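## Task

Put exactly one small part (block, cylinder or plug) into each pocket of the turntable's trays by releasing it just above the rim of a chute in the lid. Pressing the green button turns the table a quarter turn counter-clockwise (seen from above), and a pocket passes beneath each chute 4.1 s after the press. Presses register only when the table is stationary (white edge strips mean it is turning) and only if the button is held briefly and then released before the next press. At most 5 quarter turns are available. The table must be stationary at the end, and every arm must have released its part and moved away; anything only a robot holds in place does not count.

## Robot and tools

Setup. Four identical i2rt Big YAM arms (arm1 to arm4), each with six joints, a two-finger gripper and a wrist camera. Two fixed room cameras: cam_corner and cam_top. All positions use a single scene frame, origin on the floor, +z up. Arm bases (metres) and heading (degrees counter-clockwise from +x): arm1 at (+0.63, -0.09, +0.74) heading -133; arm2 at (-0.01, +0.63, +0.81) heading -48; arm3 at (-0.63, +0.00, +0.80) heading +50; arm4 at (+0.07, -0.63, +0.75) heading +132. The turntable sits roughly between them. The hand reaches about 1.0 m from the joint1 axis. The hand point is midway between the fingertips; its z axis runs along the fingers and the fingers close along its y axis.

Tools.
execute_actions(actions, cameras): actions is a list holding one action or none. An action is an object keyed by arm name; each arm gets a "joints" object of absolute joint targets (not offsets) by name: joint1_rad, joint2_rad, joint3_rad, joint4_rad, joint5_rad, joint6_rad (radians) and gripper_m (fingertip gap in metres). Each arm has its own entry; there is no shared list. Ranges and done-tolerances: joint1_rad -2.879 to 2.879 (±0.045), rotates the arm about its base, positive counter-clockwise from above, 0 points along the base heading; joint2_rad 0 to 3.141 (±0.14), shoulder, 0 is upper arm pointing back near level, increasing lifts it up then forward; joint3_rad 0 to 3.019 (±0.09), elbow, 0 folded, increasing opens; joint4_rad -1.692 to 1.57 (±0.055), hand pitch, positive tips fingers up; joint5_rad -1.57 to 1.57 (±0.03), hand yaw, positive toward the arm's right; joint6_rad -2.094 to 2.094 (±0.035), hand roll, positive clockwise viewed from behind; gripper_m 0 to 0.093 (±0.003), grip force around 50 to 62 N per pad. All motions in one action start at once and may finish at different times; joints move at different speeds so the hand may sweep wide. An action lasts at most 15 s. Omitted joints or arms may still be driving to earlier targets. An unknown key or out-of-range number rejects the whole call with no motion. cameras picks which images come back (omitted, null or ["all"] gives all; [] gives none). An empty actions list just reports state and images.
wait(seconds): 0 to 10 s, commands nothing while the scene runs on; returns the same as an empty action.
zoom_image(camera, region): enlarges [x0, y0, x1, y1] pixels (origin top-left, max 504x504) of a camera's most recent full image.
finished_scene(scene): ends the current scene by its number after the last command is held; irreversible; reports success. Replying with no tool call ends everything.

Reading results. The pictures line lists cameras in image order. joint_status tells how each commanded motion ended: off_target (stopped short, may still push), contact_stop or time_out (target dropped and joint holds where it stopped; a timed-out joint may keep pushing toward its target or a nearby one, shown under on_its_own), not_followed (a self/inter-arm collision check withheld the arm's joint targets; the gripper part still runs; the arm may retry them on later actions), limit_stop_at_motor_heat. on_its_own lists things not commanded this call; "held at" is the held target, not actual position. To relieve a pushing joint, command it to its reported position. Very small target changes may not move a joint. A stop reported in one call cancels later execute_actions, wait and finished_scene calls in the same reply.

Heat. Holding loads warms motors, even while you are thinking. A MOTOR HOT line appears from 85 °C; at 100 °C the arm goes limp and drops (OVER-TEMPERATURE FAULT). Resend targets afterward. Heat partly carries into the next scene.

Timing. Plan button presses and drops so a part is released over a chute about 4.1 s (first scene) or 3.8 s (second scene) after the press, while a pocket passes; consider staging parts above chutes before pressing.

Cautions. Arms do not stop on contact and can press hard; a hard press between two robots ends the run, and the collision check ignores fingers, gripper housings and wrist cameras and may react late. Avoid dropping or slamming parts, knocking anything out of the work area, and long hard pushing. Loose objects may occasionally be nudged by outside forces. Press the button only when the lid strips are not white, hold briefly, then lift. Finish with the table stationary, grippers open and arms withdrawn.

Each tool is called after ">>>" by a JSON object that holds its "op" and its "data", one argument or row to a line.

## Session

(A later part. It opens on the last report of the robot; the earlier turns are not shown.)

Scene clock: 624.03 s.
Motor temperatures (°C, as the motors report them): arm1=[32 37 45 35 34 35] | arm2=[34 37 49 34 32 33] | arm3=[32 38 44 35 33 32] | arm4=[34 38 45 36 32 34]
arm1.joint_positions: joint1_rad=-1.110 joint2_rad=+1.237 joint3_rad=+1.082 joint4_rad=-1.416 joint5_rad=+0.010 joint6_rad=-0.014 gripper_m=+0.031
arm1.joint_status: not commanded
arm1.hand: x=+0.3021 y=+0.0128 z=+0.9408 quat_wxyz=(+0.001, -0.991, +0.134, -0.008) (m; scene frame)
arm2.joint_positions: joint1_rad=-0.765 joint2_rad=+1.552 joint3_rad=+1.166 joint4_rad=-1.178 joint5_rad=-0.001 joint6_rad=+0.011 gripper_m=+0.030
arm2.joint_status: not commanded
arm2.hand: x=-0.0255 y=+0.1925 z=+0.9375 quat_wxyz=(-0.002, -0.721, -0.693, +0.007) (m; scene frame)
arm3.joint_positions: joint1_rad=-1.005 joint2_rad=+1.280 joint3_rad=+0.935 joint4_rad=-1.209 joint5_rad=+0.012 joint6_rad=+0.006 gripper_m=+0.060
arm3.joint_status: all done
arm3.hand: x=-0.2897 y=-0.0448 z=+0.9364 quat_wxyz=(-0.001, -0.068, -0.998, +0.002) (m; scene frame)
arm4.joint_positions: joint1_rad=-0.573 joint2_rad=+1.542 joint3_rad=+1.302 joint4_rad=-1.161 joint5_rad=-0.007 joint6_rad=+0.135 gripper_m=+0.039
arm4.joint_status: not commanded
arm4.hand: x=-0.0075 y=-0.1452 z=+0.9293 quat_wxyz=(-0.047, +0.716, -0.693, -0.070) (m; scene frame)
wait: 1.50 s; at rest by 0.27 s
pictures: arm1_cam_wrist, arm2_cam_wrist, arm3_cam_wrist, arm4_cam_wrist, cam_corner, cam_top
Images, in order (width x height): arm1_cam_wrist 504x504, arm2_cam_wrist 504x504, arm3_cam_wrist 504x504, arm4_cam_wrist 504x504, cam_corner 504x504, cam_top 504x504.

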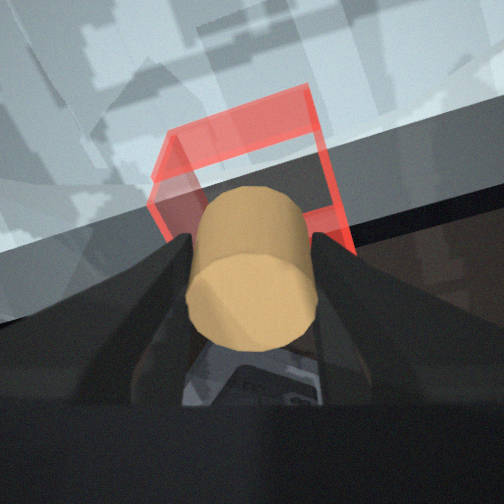

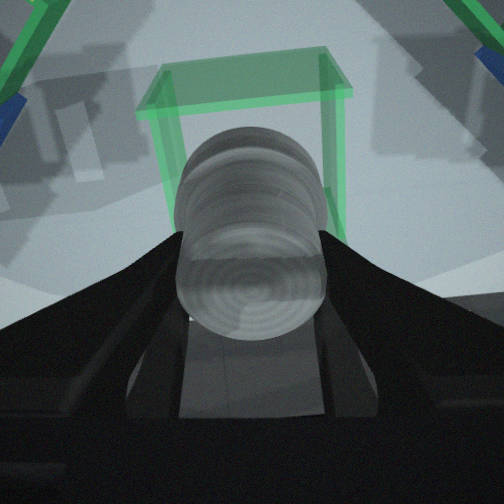

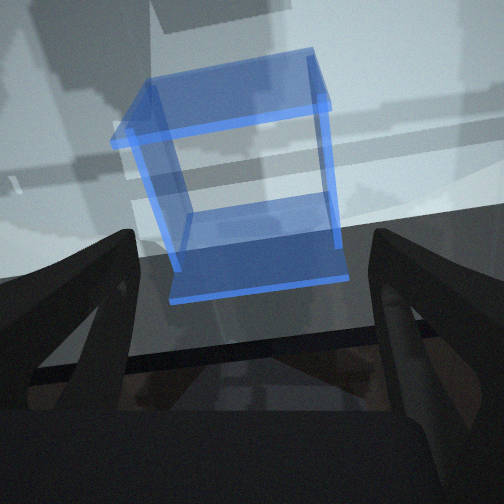

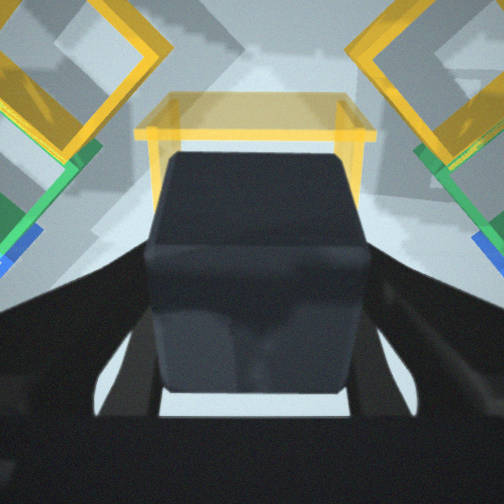

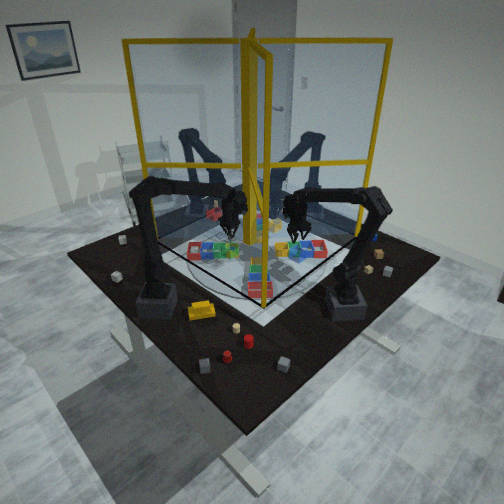

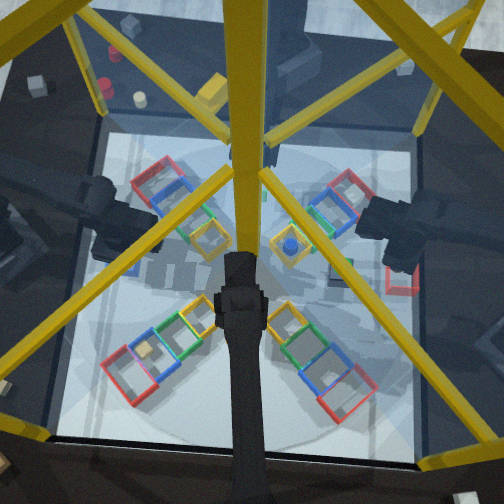

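>>> {"op": "execute_actions", "data": {
  "actions": [
    {"arm1":{"joints":{"joint1_rad":-1.008,"joint3_rad":1.47,"joint4_rad":-1.47}},"arm3":{"joints":{"joint1_rad":0.755,"joint2_rad":1.07,"joint3_rad":0.92,"joint4_rad":-1.44,"joint6_rad":-0.35,"gripper_m":0.094}}}
  ],
  "cameras": []
}}

>>> {"op": "execute_actions", "data": {
  "actions": [
    {"arm1":{"joints":{"joint2_rad":1.513}},"arm3":{"joints":{"joint2_rad":1.865,"joint3_rad":1.21,"joint4_rad":-0.895}}}
  ],
  "cameras": ["arm3_cam_wrist","cam_corner"]
}}

Scene clock: 673.37 s.
Motor temperatures (°C, as the motors report them): arm1=[32 36 46 35 34 35] | arm2=[34 37 50 34 32 33] | arm3=[32 37 44 35 33 32] | arm4=[34 39 46 36 32 34]
arm1.joint_positions: joint1_rad=-1.005 joint2_rad=+1.229 joint3_rad=+1.434 joint4_rad=-1.458 joint5_rad=+0.010 joint6_rad=-0.014 gripper_m=+0.031
arm1.joint_status: all done
arm1.hand: x=+0.2226 y=-0.0080 z=+1.0884 quat_wxyz=(+0.016, -0.985, +0.082, +0.150) (m; scene frame)
arm2.joint_positions: joint1_rad=-0.765 joint2_rad=+1.552 joint3_rad=+1.166 joint4_rad=-1.178 joint5_rad=-0.001 joint6_rad=+0.011 gripper_m=+0.030
arm2.joint_status: not commanded
arm2.hand: x=-0.0255 y=+0.1925 z=+0.9375 quat_wxyz=(-0.002, -0.721, -0.693, +0.007) (m; scene frame)
arm3.joint_positions: joint1_rad=+0.753 joint2_rad=+1.064 joint3_rad=+0.920 joint4_rad=-1.424 joint5_rad=+0.011 joint6_rad=-0.343 gripper_m=+0.094
arm3.joint_status: all done
arm3.hand: x=-0.6411 y=+0.2769 z=+1.0003 quat_wxyz=(-0.005, +0.834, -0.552, -0.004) (m; scene frame)
arm4.joint_positions: joint1_rad=-0.573 joint2_rad=+1.542 joint3_rad=+1.302 joint4_rad=-1.161 joint5_rad=-0.007 joint6_rad=+0.135 gripper_m=+0.039
arm4.joint_status: not commanded
arm4.hand: x=-0.0075 y=-0.1452 z=+0.9293 quat_wxyz=(-0.047, +0.716, -0.693, -0.070) (m; scene frame)
pictures: none
No camera images: the call's "cameras" was empty. Leave "cameras" out to get every camera's image.

Scene clock: 674.80 s.
Motor temperatures (°C, as the motors report them): arm1=[32 36 46 35 34 35] | arm2=[34 37 50 34 32 33] | arm3=[32 38 44 35 33 32] | arm4=[34 39 46 36 32 34]
arm1.joint_positions: joint1_rad=-1.005 joint2_rad=+1.521 joint3_rad=+1.439 joint4_rad=-1.458 joint5_rad=+0.010 joint6_rad=-0.014 gripper_m=+0.031
arm1.joint_status: all done
arm1.hand: x=+0.1753 y=-0.0004 z=+0.9684 quat_wxyz=(+0.002, -0.997, +0.082, +0.008) (m; scene frame)
arm2.joint_positions: joint1_rad=-0.765 joint2_rad=+1.552 joint3_rad=+1.166 joint4_rad=-1.178 joint5_rad=-0.001 joint6_rad=+0.011 gripper_m=+0.030
arm2.joint_status: not commanded
arm2.hand: x=-0.0255 y=+0.1925 z=+0.9375 quat_wxyz=(-0.002, -0.721, -0.693, +0.007) (m; scene frame)
arm3.joint_positions: joint1_rad=+0.753 joint2_rad=+1.881 joint3_rad=+1.195 joint4_rad=-0.913 joint5_rad=+0.011 joint6_rad=-0.343 gripper_m=+0.094
arm3.joint_status: all done
arm3.hand: x=-0.6561 y=+0.4935 z=+0.7916 quat_wxyz=(+0.007, +0.834, -0.552, +0.005) (m; scene frame)
arm4.joint_positions: joint1_rad=-0.573 joint2_rad=+1.542 joint3_rad=+1.302 joint4_rad=-1.161 joint5_rad=-0.007 joint6_rad=+0.135 gripper_m=+0.039
arm4.joint_status: not commanded
arm4.hand: x=-0.0075 y=-0.1452 z=+0.9293 quat_wxyz=(-0.047, +0.716, -0.693, -0.070) (m; scene frame)
pictures: arm3_cam_wrist, cam_corner
Images, in order (width x height): arm3_cam_wrist 504x504, cam_corner 504x504.

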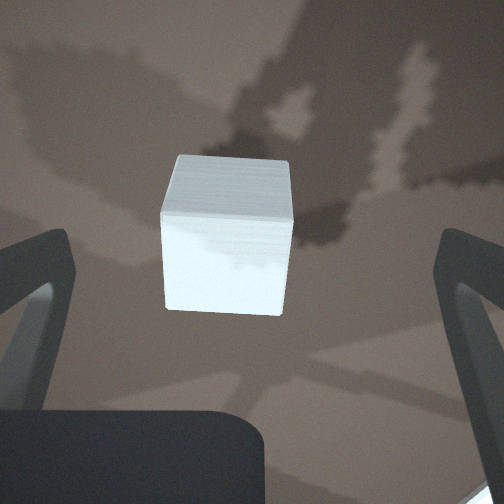

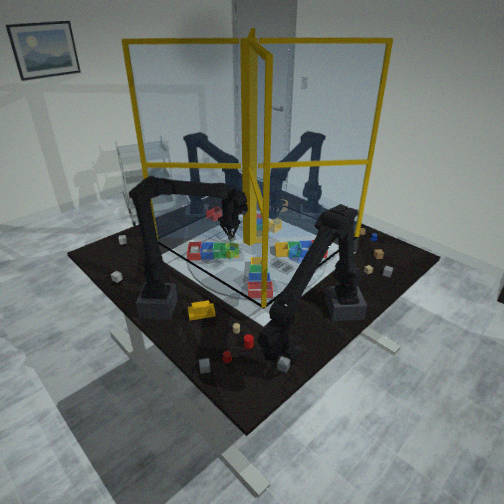

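>>> {"op": "execute_actions", "data": {
  "actions": [
    {"arm3":{"joints":{"joint2_rad":1.915,"joint3_rad":1.10,"joint4_rad":-0.74}}}
  ],
  "cameras": ["arm3_cam_wrist"]
}}

>>> {"op": "execute_actions", "data": {
  "actions": [
    {"arm3":{"joints":{"gripper_m":0.025}}}
  ],
  "cameras": ["arm3_cam_wrist"]
}}

Scene clock: 689.27 s.
Motor temperatures (°C, as the motors report them): arm1=[32 37 48 35 34 35] | arm2=[34 37 50 34 32 33] | arm3=[32 39 44 35 33 32] | arm4=[34 39 46 36 32 34]
arm1.joint_positions: joint1_rad=-1.005 joint2_rad=+1.521 joint3_rad=+1.439 joint4_rad=-1.458 joint5_rad=+0.010 joint6_rad=-0.014 gripper_m=+0.031
arm1.joint_status: not commanded
arm1.hand: x=+0.1753 y=-0.0004 z=+0.9684 quat_wxyz=(+0.002, -0.997, +0.082, +0.008) (m; scene frame)
arm2.joint_positions: joint1_rad=-0.765 joint2_rad=+1.552 joint3_rad=+1.166 joint4_rad=-1.178 joint5_rad=-0.001 joint6_rad=+0.011 gripper_m=+0.030
arm2.joint_status: not commanded
arm2.hand: x=-0.0255 y=+0.1925 z=+0.9375 quat_wxyz=(-0.002, -0.721, -0.693, +0.007) (m; scene frame)
arm3.joint_positions: joint1_rad=+0.753 joint2_rad=+1.910 joint3_rad=+1.097 joint4_rad=-0.759 joint5_rad=+0.011 joint6_rad=-0.343 gripper_m=+0.094
arm3.joint_status: all done
arm3.hand: x=-0.6557 y=+0.4773 z=+0.7504 quat_wxyz=(-0.004, +0.834, -0.552, -0.003) (m; scene frame)
arm4.joint_positions: joint1_rad=-0.573 joint2_rad=+1.542 joint3_rad=+1.302 joint4_rad=-1.161 joint5_rad=-0.007 joint6_rad=+0.135 gripper_m=+0.039
arm4.joint_status: not commanded
arm4.hand: x=-0.0075 y=-0.1452 z=+0.9293 quat_wxyz=(-0.047, +0.716, -0.693, -0.070) (m; scene frame)
pictures: arm3_cam_wrist
Images, in order (width x height): arm3_cam_wrist 504x504.

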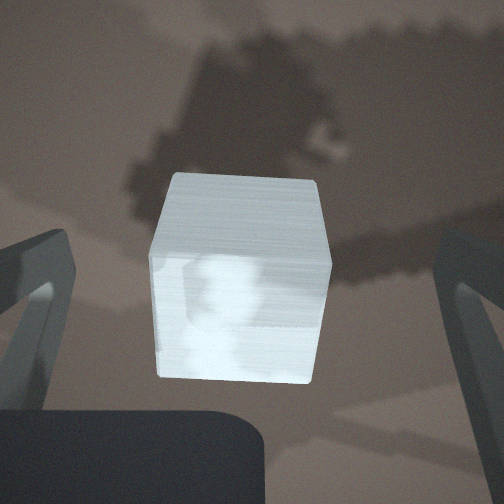

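Scene clock: 689.93 s.
Motor temperatures (°C, as the motors report them): arm1=[32 37 48 35 34 35] | arm2=[34 37 50 34 32 33] | arm3=[32 39 44 35 33 32] | arm4=[34 39 46 36 32 34]
arm1.joint_positions: joint1_rad=-1.005 joint2_rad=+1.521 joint3_rad=+1.439 joint4_rad=-1.458 joint5_rad=+0.010 joint6_rad=-0.014 gripper_m=+0.031
arm1.joint_status: not commanded
arm1.hand: x=+0.1753 y=-0.0004 z=+0.9684 quat_wxyz=(+0.002, -0.997, +0.082, +0.008) (m; scene frame)
arm2.joint_positions: joint1_rad=-0.765 joint2_rad=+1.552 joint3_rad=+1.166 joint4_rad=-1.178 joint5_rad=-0.001 joint6_rad=+0.011 gripper_m=+0.030
arm2.joint_status: not commanded
arm2.hand: x=-0.0255 y=+0.1925 z=+0.9375 quat_wxyz=(-0.002, -0.721, -0.693, +0.007) (m; scene frame)
arm3.joint_positions: joint1_rad=+0.753 joint2_rad=+1.910 joint3_rad=+1.097 joint4_rad=-0.758 joint5_rad=+0.011 joint6_rad=-0.343 gripper_m=+0.040
arm3.joint_status: gripper_m off_target (ended at +0.040, target +0.025)
arm3.hand: x=-0.6558 y=+0.4775 z=+0.7504 quat_wxyz=(-0.004, +0.834, -0.552, -0.004) (m; scene frame)
arm4.joint_positions: joint1_rad=-0.573 joint2_rad=+1.542 joint3_rad=+1.302 joint4_rad=-1.161 joint5_rad=-0.007 joint6_rad=+0.135 gripper_m=+0.039
arm4.joint_status: not commanded
arm4.hand: x=-0.0075 y=-0.1452 z=+0.9293 quat_wxyz=(-0.047, +0.716, -0.693, -0.070) (m; scene frame)
pictures: arm3_cam_wrist
Images, in order (width x height): arm3_cam_wrist 504x504.

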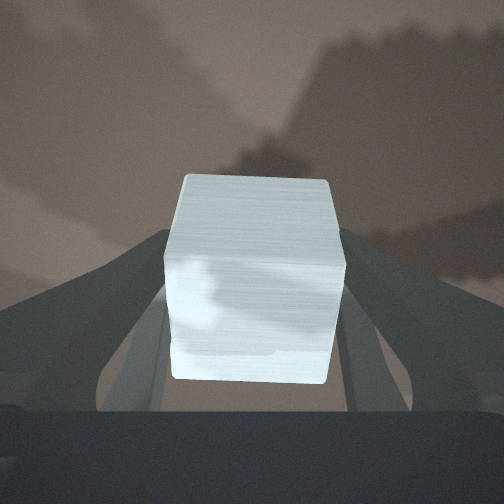

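>>> {"op": "execute_actions", "data": {
  "actions": [
    {"arm3":{"joints":{"joint2_rad":1.07,"joint3_rad":0.92,"joint4_rad":-1.44,"joint6_rad":0.0}}}
  ],
  "cameras": []
}}

>>> {"op": "execute_actions", "data": {
  "actions": [
    {"arm3":{"joints":{"joint1_rad":-1.003}}}
  ],
  "cameras": []
}}

>>> {"op": "execute_actions", "data": {
  "actions": [
    {"arm3":{"joints":{"joint2_rad":1.285,"joint3_rad":0.965,"joint4_rad":-1.21}},"arm1":{"joints":{"joint3_rad":1.338,"joint4_rad":-1.375}}}
  ],
  "cameras": ["arm1_cam_wrist","arm2_cam_wrist","arm3_cam_wrist","arm4_cam_wrist"]
}}

Scene clock: 699.93 s.
Motor temperatures (°C, as the motors report them): arm1=[32 37 48 35 34 35] | arm2=[34 37 50 34 32 33] | arm3=[32 39 43 35 33 32] | arm4=[34 39 46 36 32 34]
arm1.joint_positions: joint1_rad=-1.005 joint2_rad=+1.521 joint3_rad=+1.439 joint4_rad=-1.458 joint5_rad=+0.010 joint6_rad=-0.014 gripper_m=+0.031
arm1.joint_status: not commanded
arm1.hand: x=+0.1753 y=-0.0004 z=+0.9684 quat_wxyz=(+0.002, -0.997, +0.082, +0.008) (m; scene frame)
arm2.joint_positions: joint1_rad=-0.765 joint2_rad=+1.552 joint3_rad=+1.166 joint4_rad=-1.178 joint5_rad=-0.001 joint6_rad=+0.011 gripper_m=+0.030
arm2.joint_status: not commanded
arm2.hand: x=-0.0255 y=+0.1925 z=+0.9375 quat_wxyz=(-0.002, -0.721, -0.693, +0.007) (m; scene frame)
arm3.joint_positions: joint1_rad=+0.753 joint2_rad=+1.076 joint3_rad=+0.902 joint4_rad=-1.424 joint5_rad=+0.011 joint6_rad=-0.009 gripper_m=+0.040
arm3.joint_status: all done
arm3.hand: x=-0.6410 y=+0.2722 z=+0.9905 quat_wxyz=(+0.006, +0.730, -0.683, +0.006) (m; scene frame)
arm4.joint_positions: joint1_rad=-0.573 joint2_rad=+1.542 joint3_rad=+1.302 joint4_rad=-1.161 joint5_rad=-0.007 joint6_rad=+0.135 gripper_m=+0.039
arm4.joint_status: not commanded
arm4.hand: x=-0.0075 y=-0.1452 z=+0.9293 quat_wxyz=(-0.047, +0.716, -0.693, -0.070) (m; scene frame)
pictures: none
No camera images: the call's "cameras" was empty. Leave "cameras" out to get every camera's image.

Scene clock: 701.80 s.
Motor temperatures (°C, as the motors report them): arm1=[32 37 48 35 34 35] | arm2=[34 37 50 34 32 33] | arm3=[32 39 43 35 33 32] | arm4=[34 39 46 36 32 34]
arm1.joint_positions: joint1_rad=-1.005 joint2_rad=+1.521 joint3_rad=+1.439 joint4_rad=-1.458 joint5_rad=+0.010 joint6_rad=-0.014 gripper_m=+0.031
arm1.joint_status: not commanded
arm1.hand: x=+0.1753 y=-0.0004 z=+0.9684 quat_wxyz=(+0.002, -0.997, +0.082, +0.008) (m; scene frame)
arm2.joint_positions: joint1_rad=-0.765 joint2_rad=+1.552 joint3_rad=+1.166 joint4_rad=-1.178 joint5_rad=-0.001 joint6_rad=+0.011 gripper_m=+0.030
arm2.joint_status: not commanded
arm2.hand: x=-0.0255 y=+0.1925 z=+0.9375 quat_wxyz=(-0.002, -0.721, -0.693, +0.007) (m; scene frame)
arm3.joint_positions: joint1_rad=-1.001 joint2_rad=+1.076 joint3_rad=+0.902 joint4_rad=-1.424 joint5_rad=+0.014 joint6_rad=-0.007 gripper_m=+0.040
arm3.joint_status: all done
arm3.hand: x=-0.3591 y=-0.0353 z=+0.9837 quat_wxyz=(+0.021, -0.059, -0.998, +0.001) (m; scene frame)
arm4.joint_positions: joint1_rad=-0.573 joint2_rad=+1.542 joint3_rad=+1.302 joint4_rad=-1.161 joint5_rad=-0.007 joint6_rad=+0.135 gripper_m=+0.039
arm4.joint_status: not commanded
arm4.hand: x=-0.0075 y=-0.1452 z=+0.9293 quat_wxyz=(-0.047, +0.716, -0.693, -0.070) (m; scene frame)
pictures: none
No camera images: the call's "cameras" was empty. Leave "cameras" out to get every camera's image.

Scene clock: 702.77 s.
Motor temperatures (°C, as the motors report them): arm1=[32 37 48 35 34 35] | arm2=[34 37 50 34 32 33] | arm3=[32 39 44 35 33 32] | arm4=[34 39 46 36 32 34]
arm1.joint_positions: joint1_rad=-1.005 joint2_rad=+1.511 joint3_rad=+1.346 joint4_rad=-1.393 joint5_rad=+0.010 joint6_rad=-0.014 gripper_m=+0.031
arm1.joint_status: all done
arm1.hand: x=+0.1878 y=-0.0029 z=+0.9375 quat_wxyz=(+0.001, -0.997, +0.082, -0.001) (m; scene frame)
arm2.joint_positions: joint1_rad=-0.765 joint2_rad=+1.552 joint3_rad=+1.166 joint4_rad=-1.178 joint5_rad=-0.001 joint6_rad=+0.011 gripper_m=+0.030
arm2.joint_status: not commanded
arm2.hand: x=-0.0255 y=+0.1925 z=+0.9375 quat_wxyz=(-0.002, -0.721, -0.693, +0.007) (m; scene frame)
arm3.joint_positions: joint1_rad=-1.001 joint2_rad=+1.302 joint3_rad=+0.909 joint4_rad=-1.227 joint5_rad=+0.013 joint6_rad=-0.007 gripper_m=+0.040
arm3.joint_status: all done
arm3.hand: x=-0.3037 y=-0.0416 z=+0.9209 quat_wxyz=(+0.031, -0.059, -0.998, +0.000) (m; scene frame)
arm4.joint_positions: joint1_rad=-0.573 joint2_rad=+1.542 joint3_rad=+1.302 joint4_rad=-1.161 joint5_rad=-0.007 joint6_rad=+0.135 gripper_m=+0.039
arm4.joint_status: not commanded
arm4.hand: x=-0.0075 y=-0.1452 z=+0.9293 quat_wxyz=(-0.047, +0.716, -0.693, -0.070) (m; scene frame)
pictures: arm1_cam_wrist, arm2_cam_wrist, arm3_cam_wrist, arm4_cam_wrist
Images, in order (width x height): arm1_cam_wrist 504x504, arm2_cam_wrist 504x504, arm3_cam_wrist 504x504, arm4_cam_wrist 504x504.

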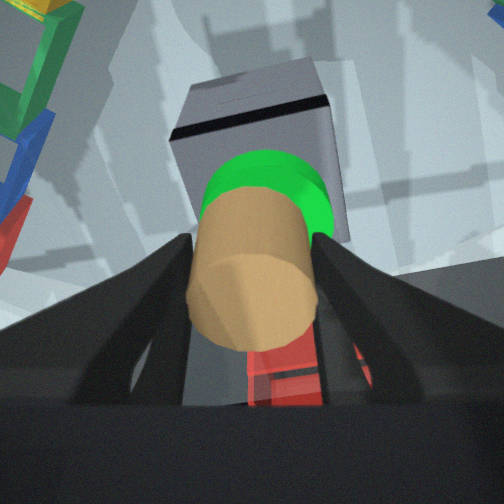

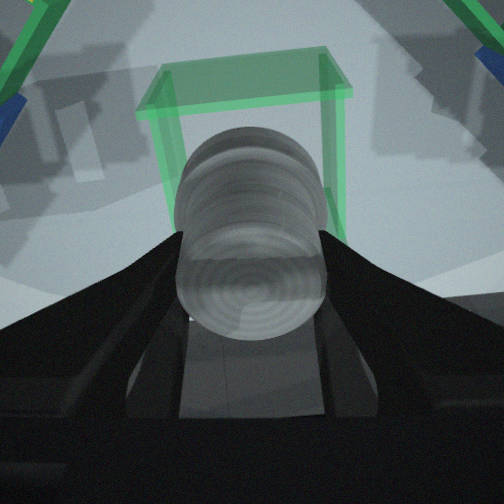

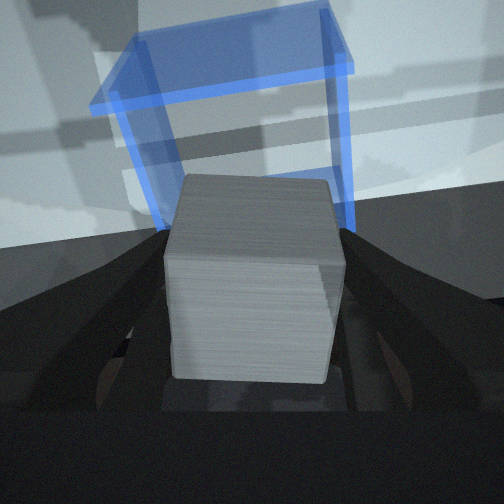

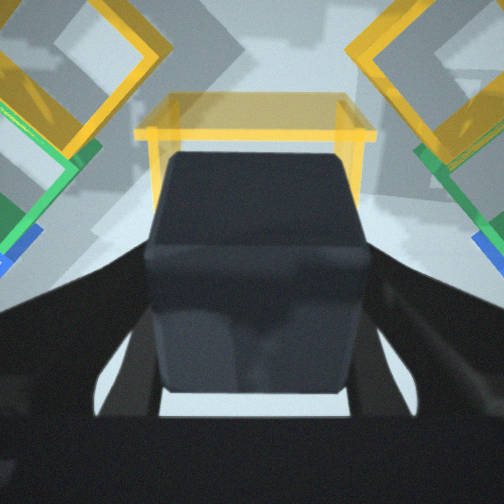

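>>> {"op": "execute_actions", "data": {
  "actions": [
    {"arm3":{"joints":{"joint2_rad":1.272,"joint3_rad":0.995,"joint4_rad":-1.255}}}
  ],
  "cameras": ["arm3_cam_wrist","cam_corner"]
}}

Scene clock: 710.50 s.
Motor temperatures (°C, as the motors report them): arm1=[32 37 47 35 34 35] | arm2=[34 37 50 34 32 33] | arm3=[32 38 45 35 33 32] | arm4=[34 39 46 36 32 34]
arm1.joint_positions: joint1_rad=-1.005 joint2_rad=+1.511 joint3_rad=+1.346 joint4_rad=-1.393 joint5_rad=+0.010 joint6_rad=-0.014 gripper_m=+0.031
arm1.joint_status: not commanded
arm1.hand: x=+0.1878 y=-0.0029 z=+0.9375 quat_wxyz=(+0.001, -0.997, +0.082, -0.001) (m; scene frame)
arm2.joint_positions: joint1_rad=-0.765 joint2_rad=+1.552 joint3_rad=+1.166 joint4_rad=-1.178 joint5_rad=-0.001 joint6_rad=+0.011 gripper_m=+0.030
arm2.joint_status: not commanded
arm2.hand: x=-0.0255 y=+0.1925 z=+0.9375 quat_wxyz=(-0.002, -0.721, -0.693, +0.007) (m; scene frame)
arm3.joint_positions: joint1_rad=-1.001 joint2_rad=+1.293 joint3_rad=+0.936 joint4_rad=-1.238 joint5_rad=+0.013 joint6_rad=-0.007 gripper_m=+0.040
arm3.joint_status: all done
arm3.hand: x=-0.2963 y=-0.0427 z=+0.9327 quat_wxyz=(+0.019, -0.059, -0.998, +0.001) (m; scene frame)
arm4.joint_positions: joint1_rad=-0.573 joint2_rad=+1.542 joint3_rad=+1.302 joint4_rad=-1.161 joint5_rad=-0.007 joint6_rad=+0.135 gripper_m=+0.039
arm4.joint_status: not commanded
arm4.hand: x=-0.0075 y=-0.1452 z=+0.9293 quat_wxyz=(-0.047, +0.716, -0.693, -0.070) (m; scene frame)
pictures: arm3_cam_wrist, cam_corner
Images, in order (width x height): arm3_cam_wrist 504x504, cam_corner 504x504.

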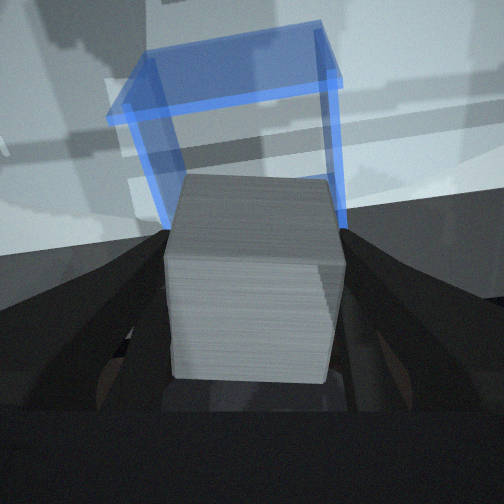

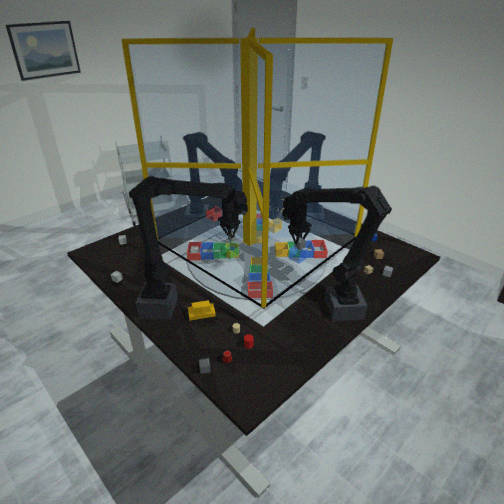

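>>> {"op": "execute_actions", "data": {
  "actions": [
    {"arm3":{"joints":{"joint6_rad":-0.15}}}
  ],
  "cameras": ["arm3_cam_wrist"]
}}

>>> {"op": "execute_actions", "data": {
  "actions": [
    {"arm1":{"joints":{"joint3_rad":1.268,"joint4_rad":-1.305}}}
  ],
  "cameras": ["cam_top"]
}}

>>> {"op": "execute_actions", "data": {
  "actions": [
    {"arm1":{"joints":{"joint2_rad":1.34,"joint3_rad":1.268,"joint4_rad":-1.50}}}
  ],
  "cameras": []
}}

>>> {"op": "execute_actions", "data": {
  "actions": [
    {"arm1":{"joints":{"joint1_rad":-1.105,"joint2_rad":1.235,"joint3_rad":1.075,"joint4_rad":-1.40}}}
  ],
  "cameras": ["arm1_cam_wrist"]
}}

>>> {"op": "wait", "data": {
  "seconds": 1.35
}}

>>> {"op": "execute_actions", "data": {
  "actions": [
    {"arm1":{"joints":{"gripper_m":0.06}},"arm2":{"joints":{"gripper_m":0.06}},"arm3":{"joints":{"gripper_m":0.065}},"arm4":{"joints":{"gripper_m":0.065}}}
  ]
}}

Scene clock: 730.13 s.
Motor temperatures (°C, as the motors report them): arm1=[32 37 46 35 34 35] | arm2=[34 37 50 34 32 33] | arm3=[32 38 47 35 33 32] | arm4=[34 39 46 36 32 34]
arm1.joint_positions: joint1_rad=-1.005 joint2_rad=+1.511 joint3_rad=+1.346 joint4_rad=-1.393 joint5_rad=+0.010 joint6_rad=-0.014 gripper_m=+0.031
arm1.joint_status: not commanded
arm1.hand: x=+0.1878 y=-0.0029 z=+0.9375 quat_wxyz=(+0.001, -0.997, +0.082, -0.001) (m; scene frame)
arm2.joint_positions: joint1_rad=-0.765 joint2_rad=+1.552 joint3_rad=+1.166 joint4_rad=-1.178 joint5_rad=-0.001 joint6_rad=+0.011 gripper_m=+0.030
arm2.joint_status: not commanded
arm2.hand: x=-0.0255 y=+0.1925 z=+0.9375 quat_wxyz=(-0.002, -0.721, -0.693, +0.007) (m; scene frame)
arm3.joint_positions: joint1_rad=-1.001 joint2_rad=+1.293 joint3_rad=+0.936 joint4_rad=-1.238 joint5_rad=+0.013 joint6_rad=-0.142 gripper_m=+0.040
arm3.joint_status: all done
arm3.hand: x=-0.2963 y=-0.0427 z=+0.9327 quat_wxyz=(+0.019, +0.008, -1.000, +0.000) (m; scene frame)
arm4.joint_positions: joint1_rad=-0.573 joint2_rad=+1.542 joint3_rad=+1.302 joint4_rad=-1.161 joint5_rad=-0.007 joint6_rad=+0.135 gripper_m=+0.039
arm4.joint_status: not commanded
arm4.hand: x=-0.0075 y=-0.1452 z=+0.9293 quat_wxyz=(-0.047, +0.716, -0.693, -0.070) (m; scene frame)
pictures: arm3_cam_wrist
Images, in order (width x height): arm3_cam_wrist 504x504.

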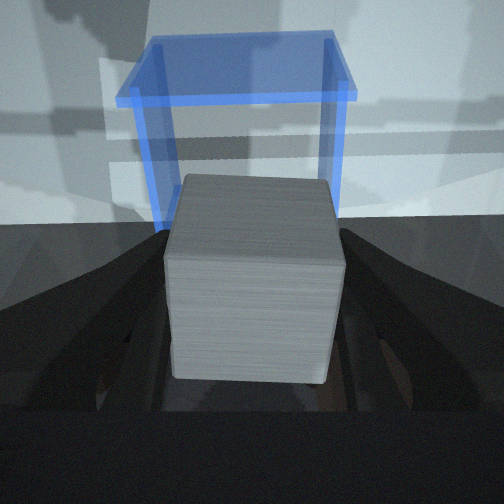

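Scene clock: 730.80 s.
Motor temperatures (°C, as the motors report them): arm1=[32 37 46 35 34 35] | arm2=[34 37 50 34 32 33] | arm3=[32 38 47 35 33 32] | arm4=[34 39 46 36 32 34]
arm1.joint_positions: joint1_rad=-1.005 joint2_rad=+1.483 joint3_rad=+1.301 joint4_rad=-1.326 joint5_rad=+0.010 joint6_rad=-0.014 gripper_m=+0.031
arm1.joint_status: all done
arm1.hand: x=+0.1875 y=-0.0030 z=+0.9329 quat_wxyz=(+0.003, -0.996, +0.082, +0.024) (m; scene frame)
arm2.joint_positions: joint1_rad=-0.765 joint2_rad=+1.552 joint3_rad=+1.166 joint4_rad=-1.178 joint5_rad=-0.001 joint6_rad=+0.011 gripper_m=+0.030
arm2.joint_status: not commanded
arm2.hand: x=-0.0255 y=+0.1925 z=+0.9375 quat_wxyz=(-0.002, -0.721, -0.693, +0.007) (m; scene frame)
arm3.joint_positions: joint1_rad=-1.001 joint2_rad=+1.293 joint3_rad=+0.936 joint4_rad=-1.238 joint5_rad=+0.013 joint6_rad=-0.142 gripper_m=+0.040
arm3.joint_status: not commanded
arm3.hand: x=-0.2963 y=-0.0427 z=+0.9327 quat_wxyz=(+0.019, +0.009, -1.000, +0.000) (m; scene frame)
arm4.joint_positions: joint1_rad=-0.573 joint2_rad=+1.542 joint3_rad=+1.302 joint4_rad=-1.161 joint5_rad=-0.007 joint6_rad=+0.135 gripper_m=+0.039
arm4.joint_status: not commanded
arm4.hand: x=-0.0075 y=-0.1452 z=+0.9293 quat_wxyz=(-0.047, +0.716, -0.693, -0.070) (m; scene frame)
pictures: cam_top
Images, in order (width x height): cam_top 504x504.

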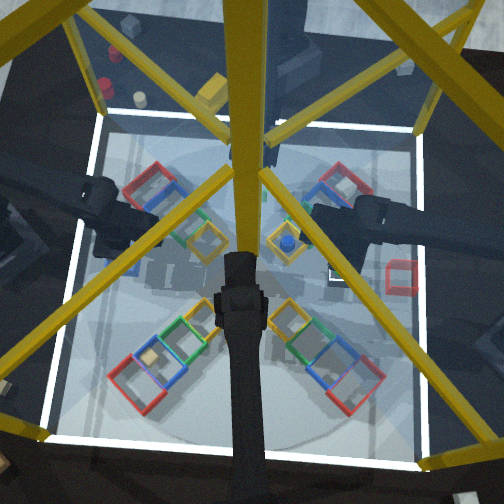

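Scene clock: 731.77 s.
Motor temperatures (°C, as the motors report them): arm1=[32 37 46 35 34 35] | arm2=[34 37 50 34 32 33] | arm3=[32 38 47 35 33 32] | arm4=[34 39 46 36 32 34]
arm1.joint_positions: joint1_rad=-1.005 joint2_rad=+1.324 joint3_rad=+1.273 joint4_rad=-1.485 joint5_rad=+0.010 joint6_rad=-0.014 gripper_m=+0.031
arm1.joint_status: all done
arm1.hand: x=+0.2480 y=-0.0135 z=+0.9839 quat_wxyz=(+0.002, -0.997, +0.082, +0.010) (m; scene frame)
arm2.joint_positions: joint1_rad=-0.765 joint2_rad=+1.552 joint3_rad=+1.166 joint4_rad=-1.178 joint5_rad=-0.001 joint6_rad=+0.011 gripper_m=+0.030
arm2.joint_status: not commanded
arm2.hand: x=-0.0255 y=+0.1925 z=+0.9375 quat_wxyz=(-0.002, -0.721, -0.693, +0.007) (m; scene frame)
arm3.joint_positions: joint1_rad=-1.001 joint2_rad=+1.293 joint3_rad=+0.936 joint4_rad=-1.238 joint5_rad=+0.013 joint6_rad=-0.142 gripper_m=+0.040
arm3.joint_status: not commanded
arm3.hand: x=-0.2963 y=-0.0427 z=+0.9327 quat_wxyz=(+0.019, +0.009, -1.000, +0.000) (m; scene frame)
arm4.joint_positions: joint1_rad=-0.573 joint2_rad=+1.542 joint3_rad=+1.302 joint4_rad=-1.161 joint5_rad=-0.007 joint6_rad=+0.135 gripper_m=+0.039
arm4.joint_status: not commanded
arm4.hand: x=-0.0075 y=-0.1452 z=+0.9293 quat_wxyz=(-0.047, +0.716, -0.693, -0.070) (m; scene frame)
pictures: none
No camera images: the call's "cameras" was empty. Leave "cameras" out to get every camera's image.

Scene clock: 732.70 s.
Motor temperatures (°C, as the motors report them): arm1=[32 37 46 35 34 35] | arm2=[34 37 50 34 32 33] | arm3=[32 38 47 35 33 32] | arm4=[34 39 46 36 32 34]
arm1.joint_positions: joint1_rad=-1.110 joint2_rad=+1.237 joint3_rad=+1.082 joint4_rad=-1.416 joint5_rad=+0.010 joint6_rad=-0.014 gripper_m=+0.031
arm1.joint_status: all done
arm1.hand: x=+0.3021 y=+0.0128 z=+0.9408 quat_wxyz=(+0.001, -0.991, +0.134, -0.008) (m; scene frame)
arm2.joint_positions: joint1_rad=-0.765 joint2_rad=+1.552 joint3_rad=+1.166 joint4_rad=-1.178 joint5_rad=-0.001 joint6_rad=+0.011 gripper_m=+0.030
arm2.joint_status: not commanded
arm2.hand: x=-0.0255 y=+0.1925 z=+0.9375 quat_wxyz=(-0.002, -0.721, -0.693, +0.007) (m; scene frame)
arm3.joint_positions: joint1_rad=-1.001 joint2_rad=+1.293 joint3_rad=+0.936 joint4_rad=-1.238 joint5_rad=+0.013 joint6_rad=-0.142 gripper_m=+0.040
arm3.joint_status: not commanded
arm3.hand: x=-0.2963 y=-0.0427 z=+0.9327 quat_wxyz=(+0.019, +0.009, -1.000, +0.000) (m; scene frame)
arm4.joint_positions: joint1_rad=-0.573 joint2_rad=+1.542 joint3_rad=+1.302 joint4_rad=-1.161 joint5_rad=-0.007 joint6_rad=+0.135 gripper_m=+0.039
arm4.joint_status: not commanded
arm4.hand: x=-0.0075 y=-0.1452 z=+0.9293 quat_wxyz=(-0.047, +0.716, -0.693, -0.070) (m; scene frame)
pictures: arm1_cam_wrist
Images, in order (width x height): arm1_cam_wrist 504x504.

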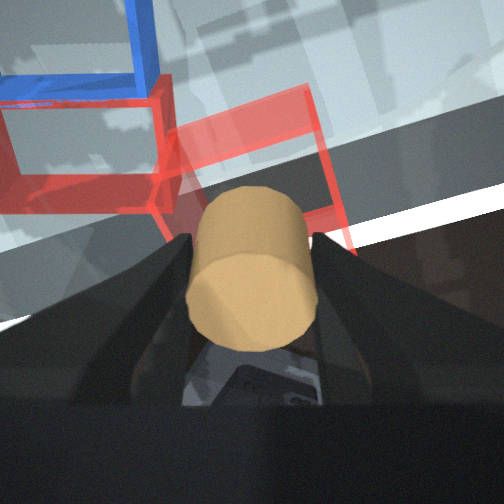

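Scene clock: 734.07 s.
Motor temperatures (°C, as the motors report them): arm1=[32 37 46 35 34 35] | arm2=[34 37 50 34 32 33] | arm3=[32 38 48 35 33 32] | arm4=[34 39 46 36 32 34]
arm1.joint_positions: joint1_rad=-1.110 joint2_rad=+1.237 joint3_rad=+1.082 joint4_rad=-1.416 joint5_rad=+0.010 joint6_rad=-0.014 gripper_m=+0.031
arm1.joint_status: all done
arm1.hand: x=+0.3021 y=+0.0128 z=+0.9408 quat_wxyz=(+0.001, -0.991, +0.134, -0.008) (m; scene frame)
arm2.joint_positions: joint1_rad=-0.765 joint2_rad=+1.552 joint3_rad=+1.166 joint4_rad=-1.178 joint5_rad=-0.001 joint6_rad=+0.011 gripper_m=+0.030
arm2.joint_status: not commanded
arm2.hand: x=-0.0255 y=+0.1925 z=+0.9375 quat_wxyz=(-0.002, -0.721, -0.693, +0.007) (m; scene frame)
arm3.joint_positions: joint1_rad=-1.001 joint2_rad=+1.293 joint3_rad=+0.936 joint4_rad=-1.238 joint5_rad=+0.013 joint6_rad=-0.142 gripper_m=+0.040
arm3.joint_status: not commanded
arm3.hand: x=-0.2963 y=-0.0427 z=+0.9327 quat_wxyz=(+0.019, +0.009, -1.000, +0.000) (m; scene frame)
arm4.joint_positions: joint1_rad=-0.573 joint2_rad=+1.542 joint3_rad=+1.302 joint4_rad=-1.161 joint5_rad=-0.007 joint6_rad=+0.135 gripper_m=+0.039
arm4.joint_status: not commanded
arm4.hand: x=-0.0075 y=-0.1452 z=+0.9293 quat_wxyz=(-0.047, +0.716, -0.693, -0.070) (m; scene frame)
wait: 1.37 s; at rest by 0.27 s
pictures: arm1_cam_wrist, arm2_cam_wrist, arm3_cam_wrist, arm4_cam_wrist, cam_corner, cam_top
Images, in order (width x height): arm1_cam_wrist 504x504, arm2_cam_wrist 504x504, arm3_cam_wrist 504x504, arm4_cam_wrist 504x504, cam_corner 504x504, cam_top 504x504.

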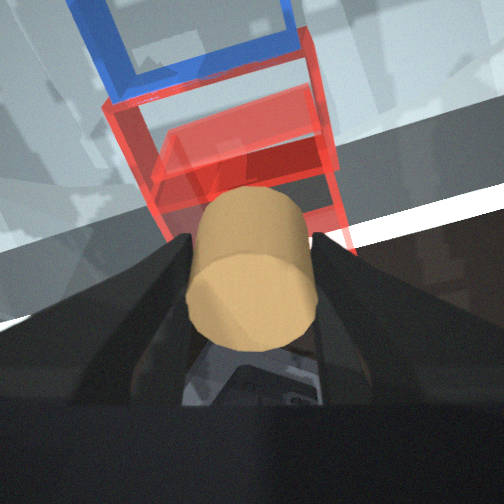

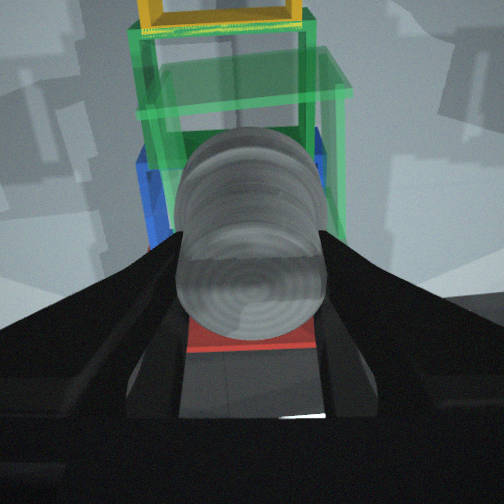

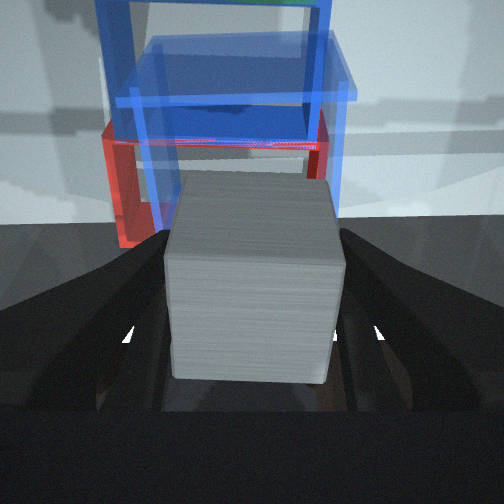

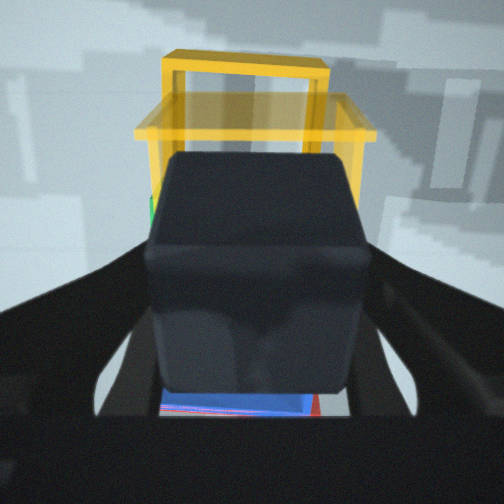

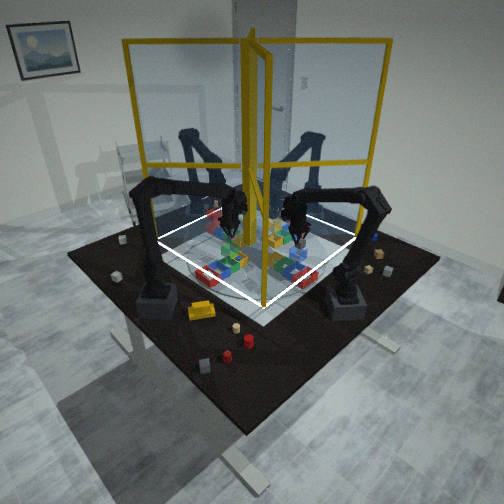

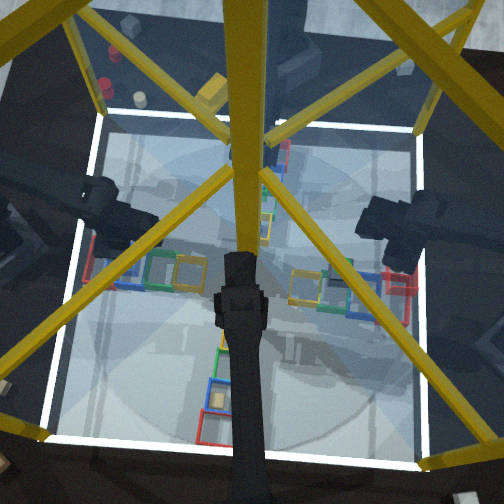

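Scene clock: 734.63 s.
Motor temperatures (°C, as the motors report them): arm1=[32 37 46 35 34 35] | arm2=[34 37 50 34 32 33] | arm3=[32 38 48 35 33 32] | arm4=[34 39 46 36 32 34]
arm1.joint_positions: joint1_rad=-1.110 joint2_rad=+1.237 joint3_rad=+1.082 joint4_rad=-1.416 joint5_rad=+0.010 joint6_rad=-0.014 gripper_m=+0.060
arm1.joint_status: all done
arm1.hand: x=+0.3021 y=+0.0128 z=+0.9408 quat_wxyz=(+0.001, -0.991, +0.134, -0.008) (m; scene frame)
arm2.joint_positions: joint1_rad=-0.765 joint2_rad=+1.552 joint3_rad=+1.166 joint4_rad=-1.178 joint5_rad=-0.001 joint6_rad=+0.011 gripper_m=+0.060
arm2.joint_status: all done
arm2.hand: x=-0.0255 y=+0.1925 z=+0.9375 quat_wxyz=(-0.002, -0.721, -0.693, +0.007) (m; scene frame)
arm3.joint_positions: joint1_rad=-1.001 joint2_rad=+1.289 joint3_rad=+0.940 joint4_rad=-1.238 joint5_rad=+0.013 joint6_rad=-0.142 gripper_m=+0.065
arm3.joint_status: all done
arm3.hand: x=-0.2947 y=-0.0429 z=+0.9355 quat_wxyz=(+0.015, +0.009, -1.000, +0.000) (m; scene frame)
arm4.joint_positions: joint1_rad=-0.573 joint2_rad=+1.542 joint3_rad=+1.302 joint4_rad=-1.160 joint5_rad=-0.007 joint6_rad=+0.135 gripper_m=+0.065
arm4.joint_status: all done
arm4.hand: x=-0.0076 y=-0.1450 z=+0.9293 quat_wxyz=(-0.047, +0.716, -0.693, -0.071) (m; scene frame)
pictures: arm1_cam_wrist, arm2_cam_wrist, arm3_cam_wrist, arm4_cam_wrist, cam_corner, cam_top
Images, in order (width x height): arm1_cam_wrist 504x504, arm2_cam_wrist 504x504, arm3_cam_wrist 504x504, arm4_cam_wrist 504x504, cam_corner 504x504, cam_top 504x504.

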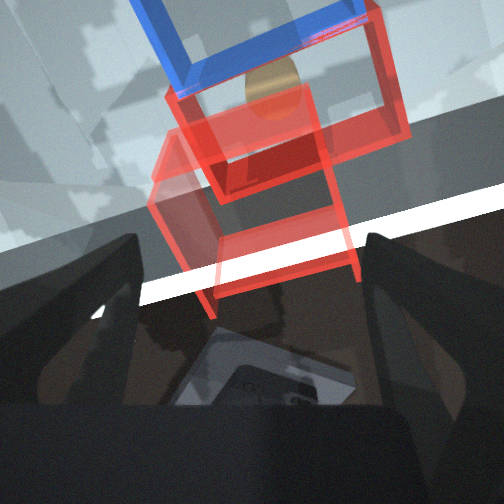

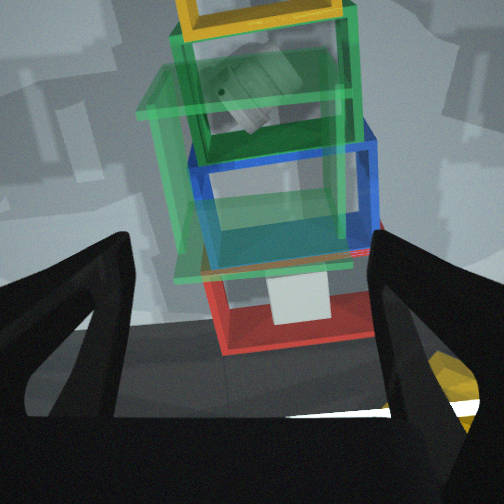

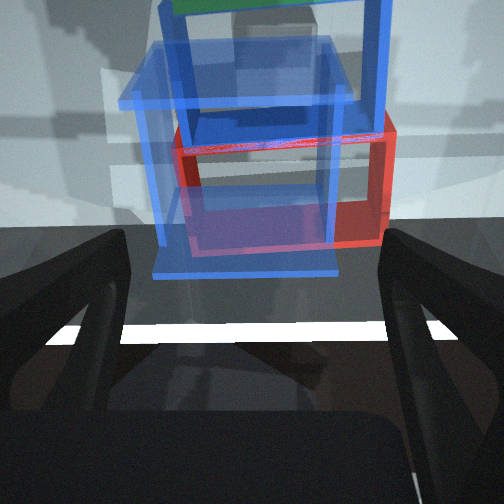

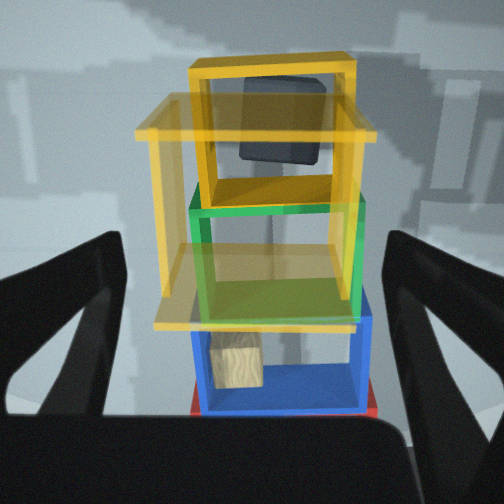

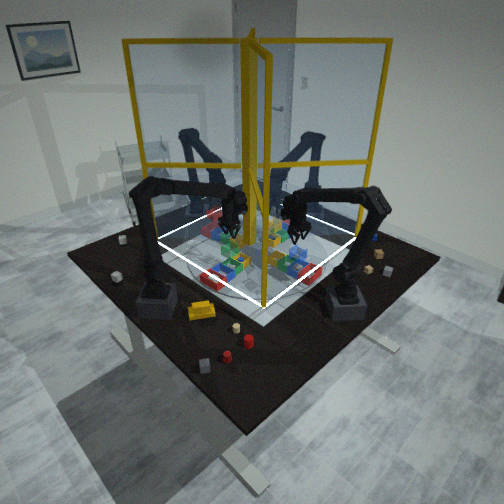

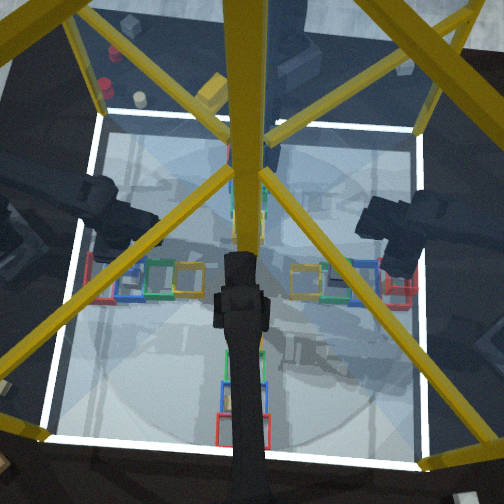

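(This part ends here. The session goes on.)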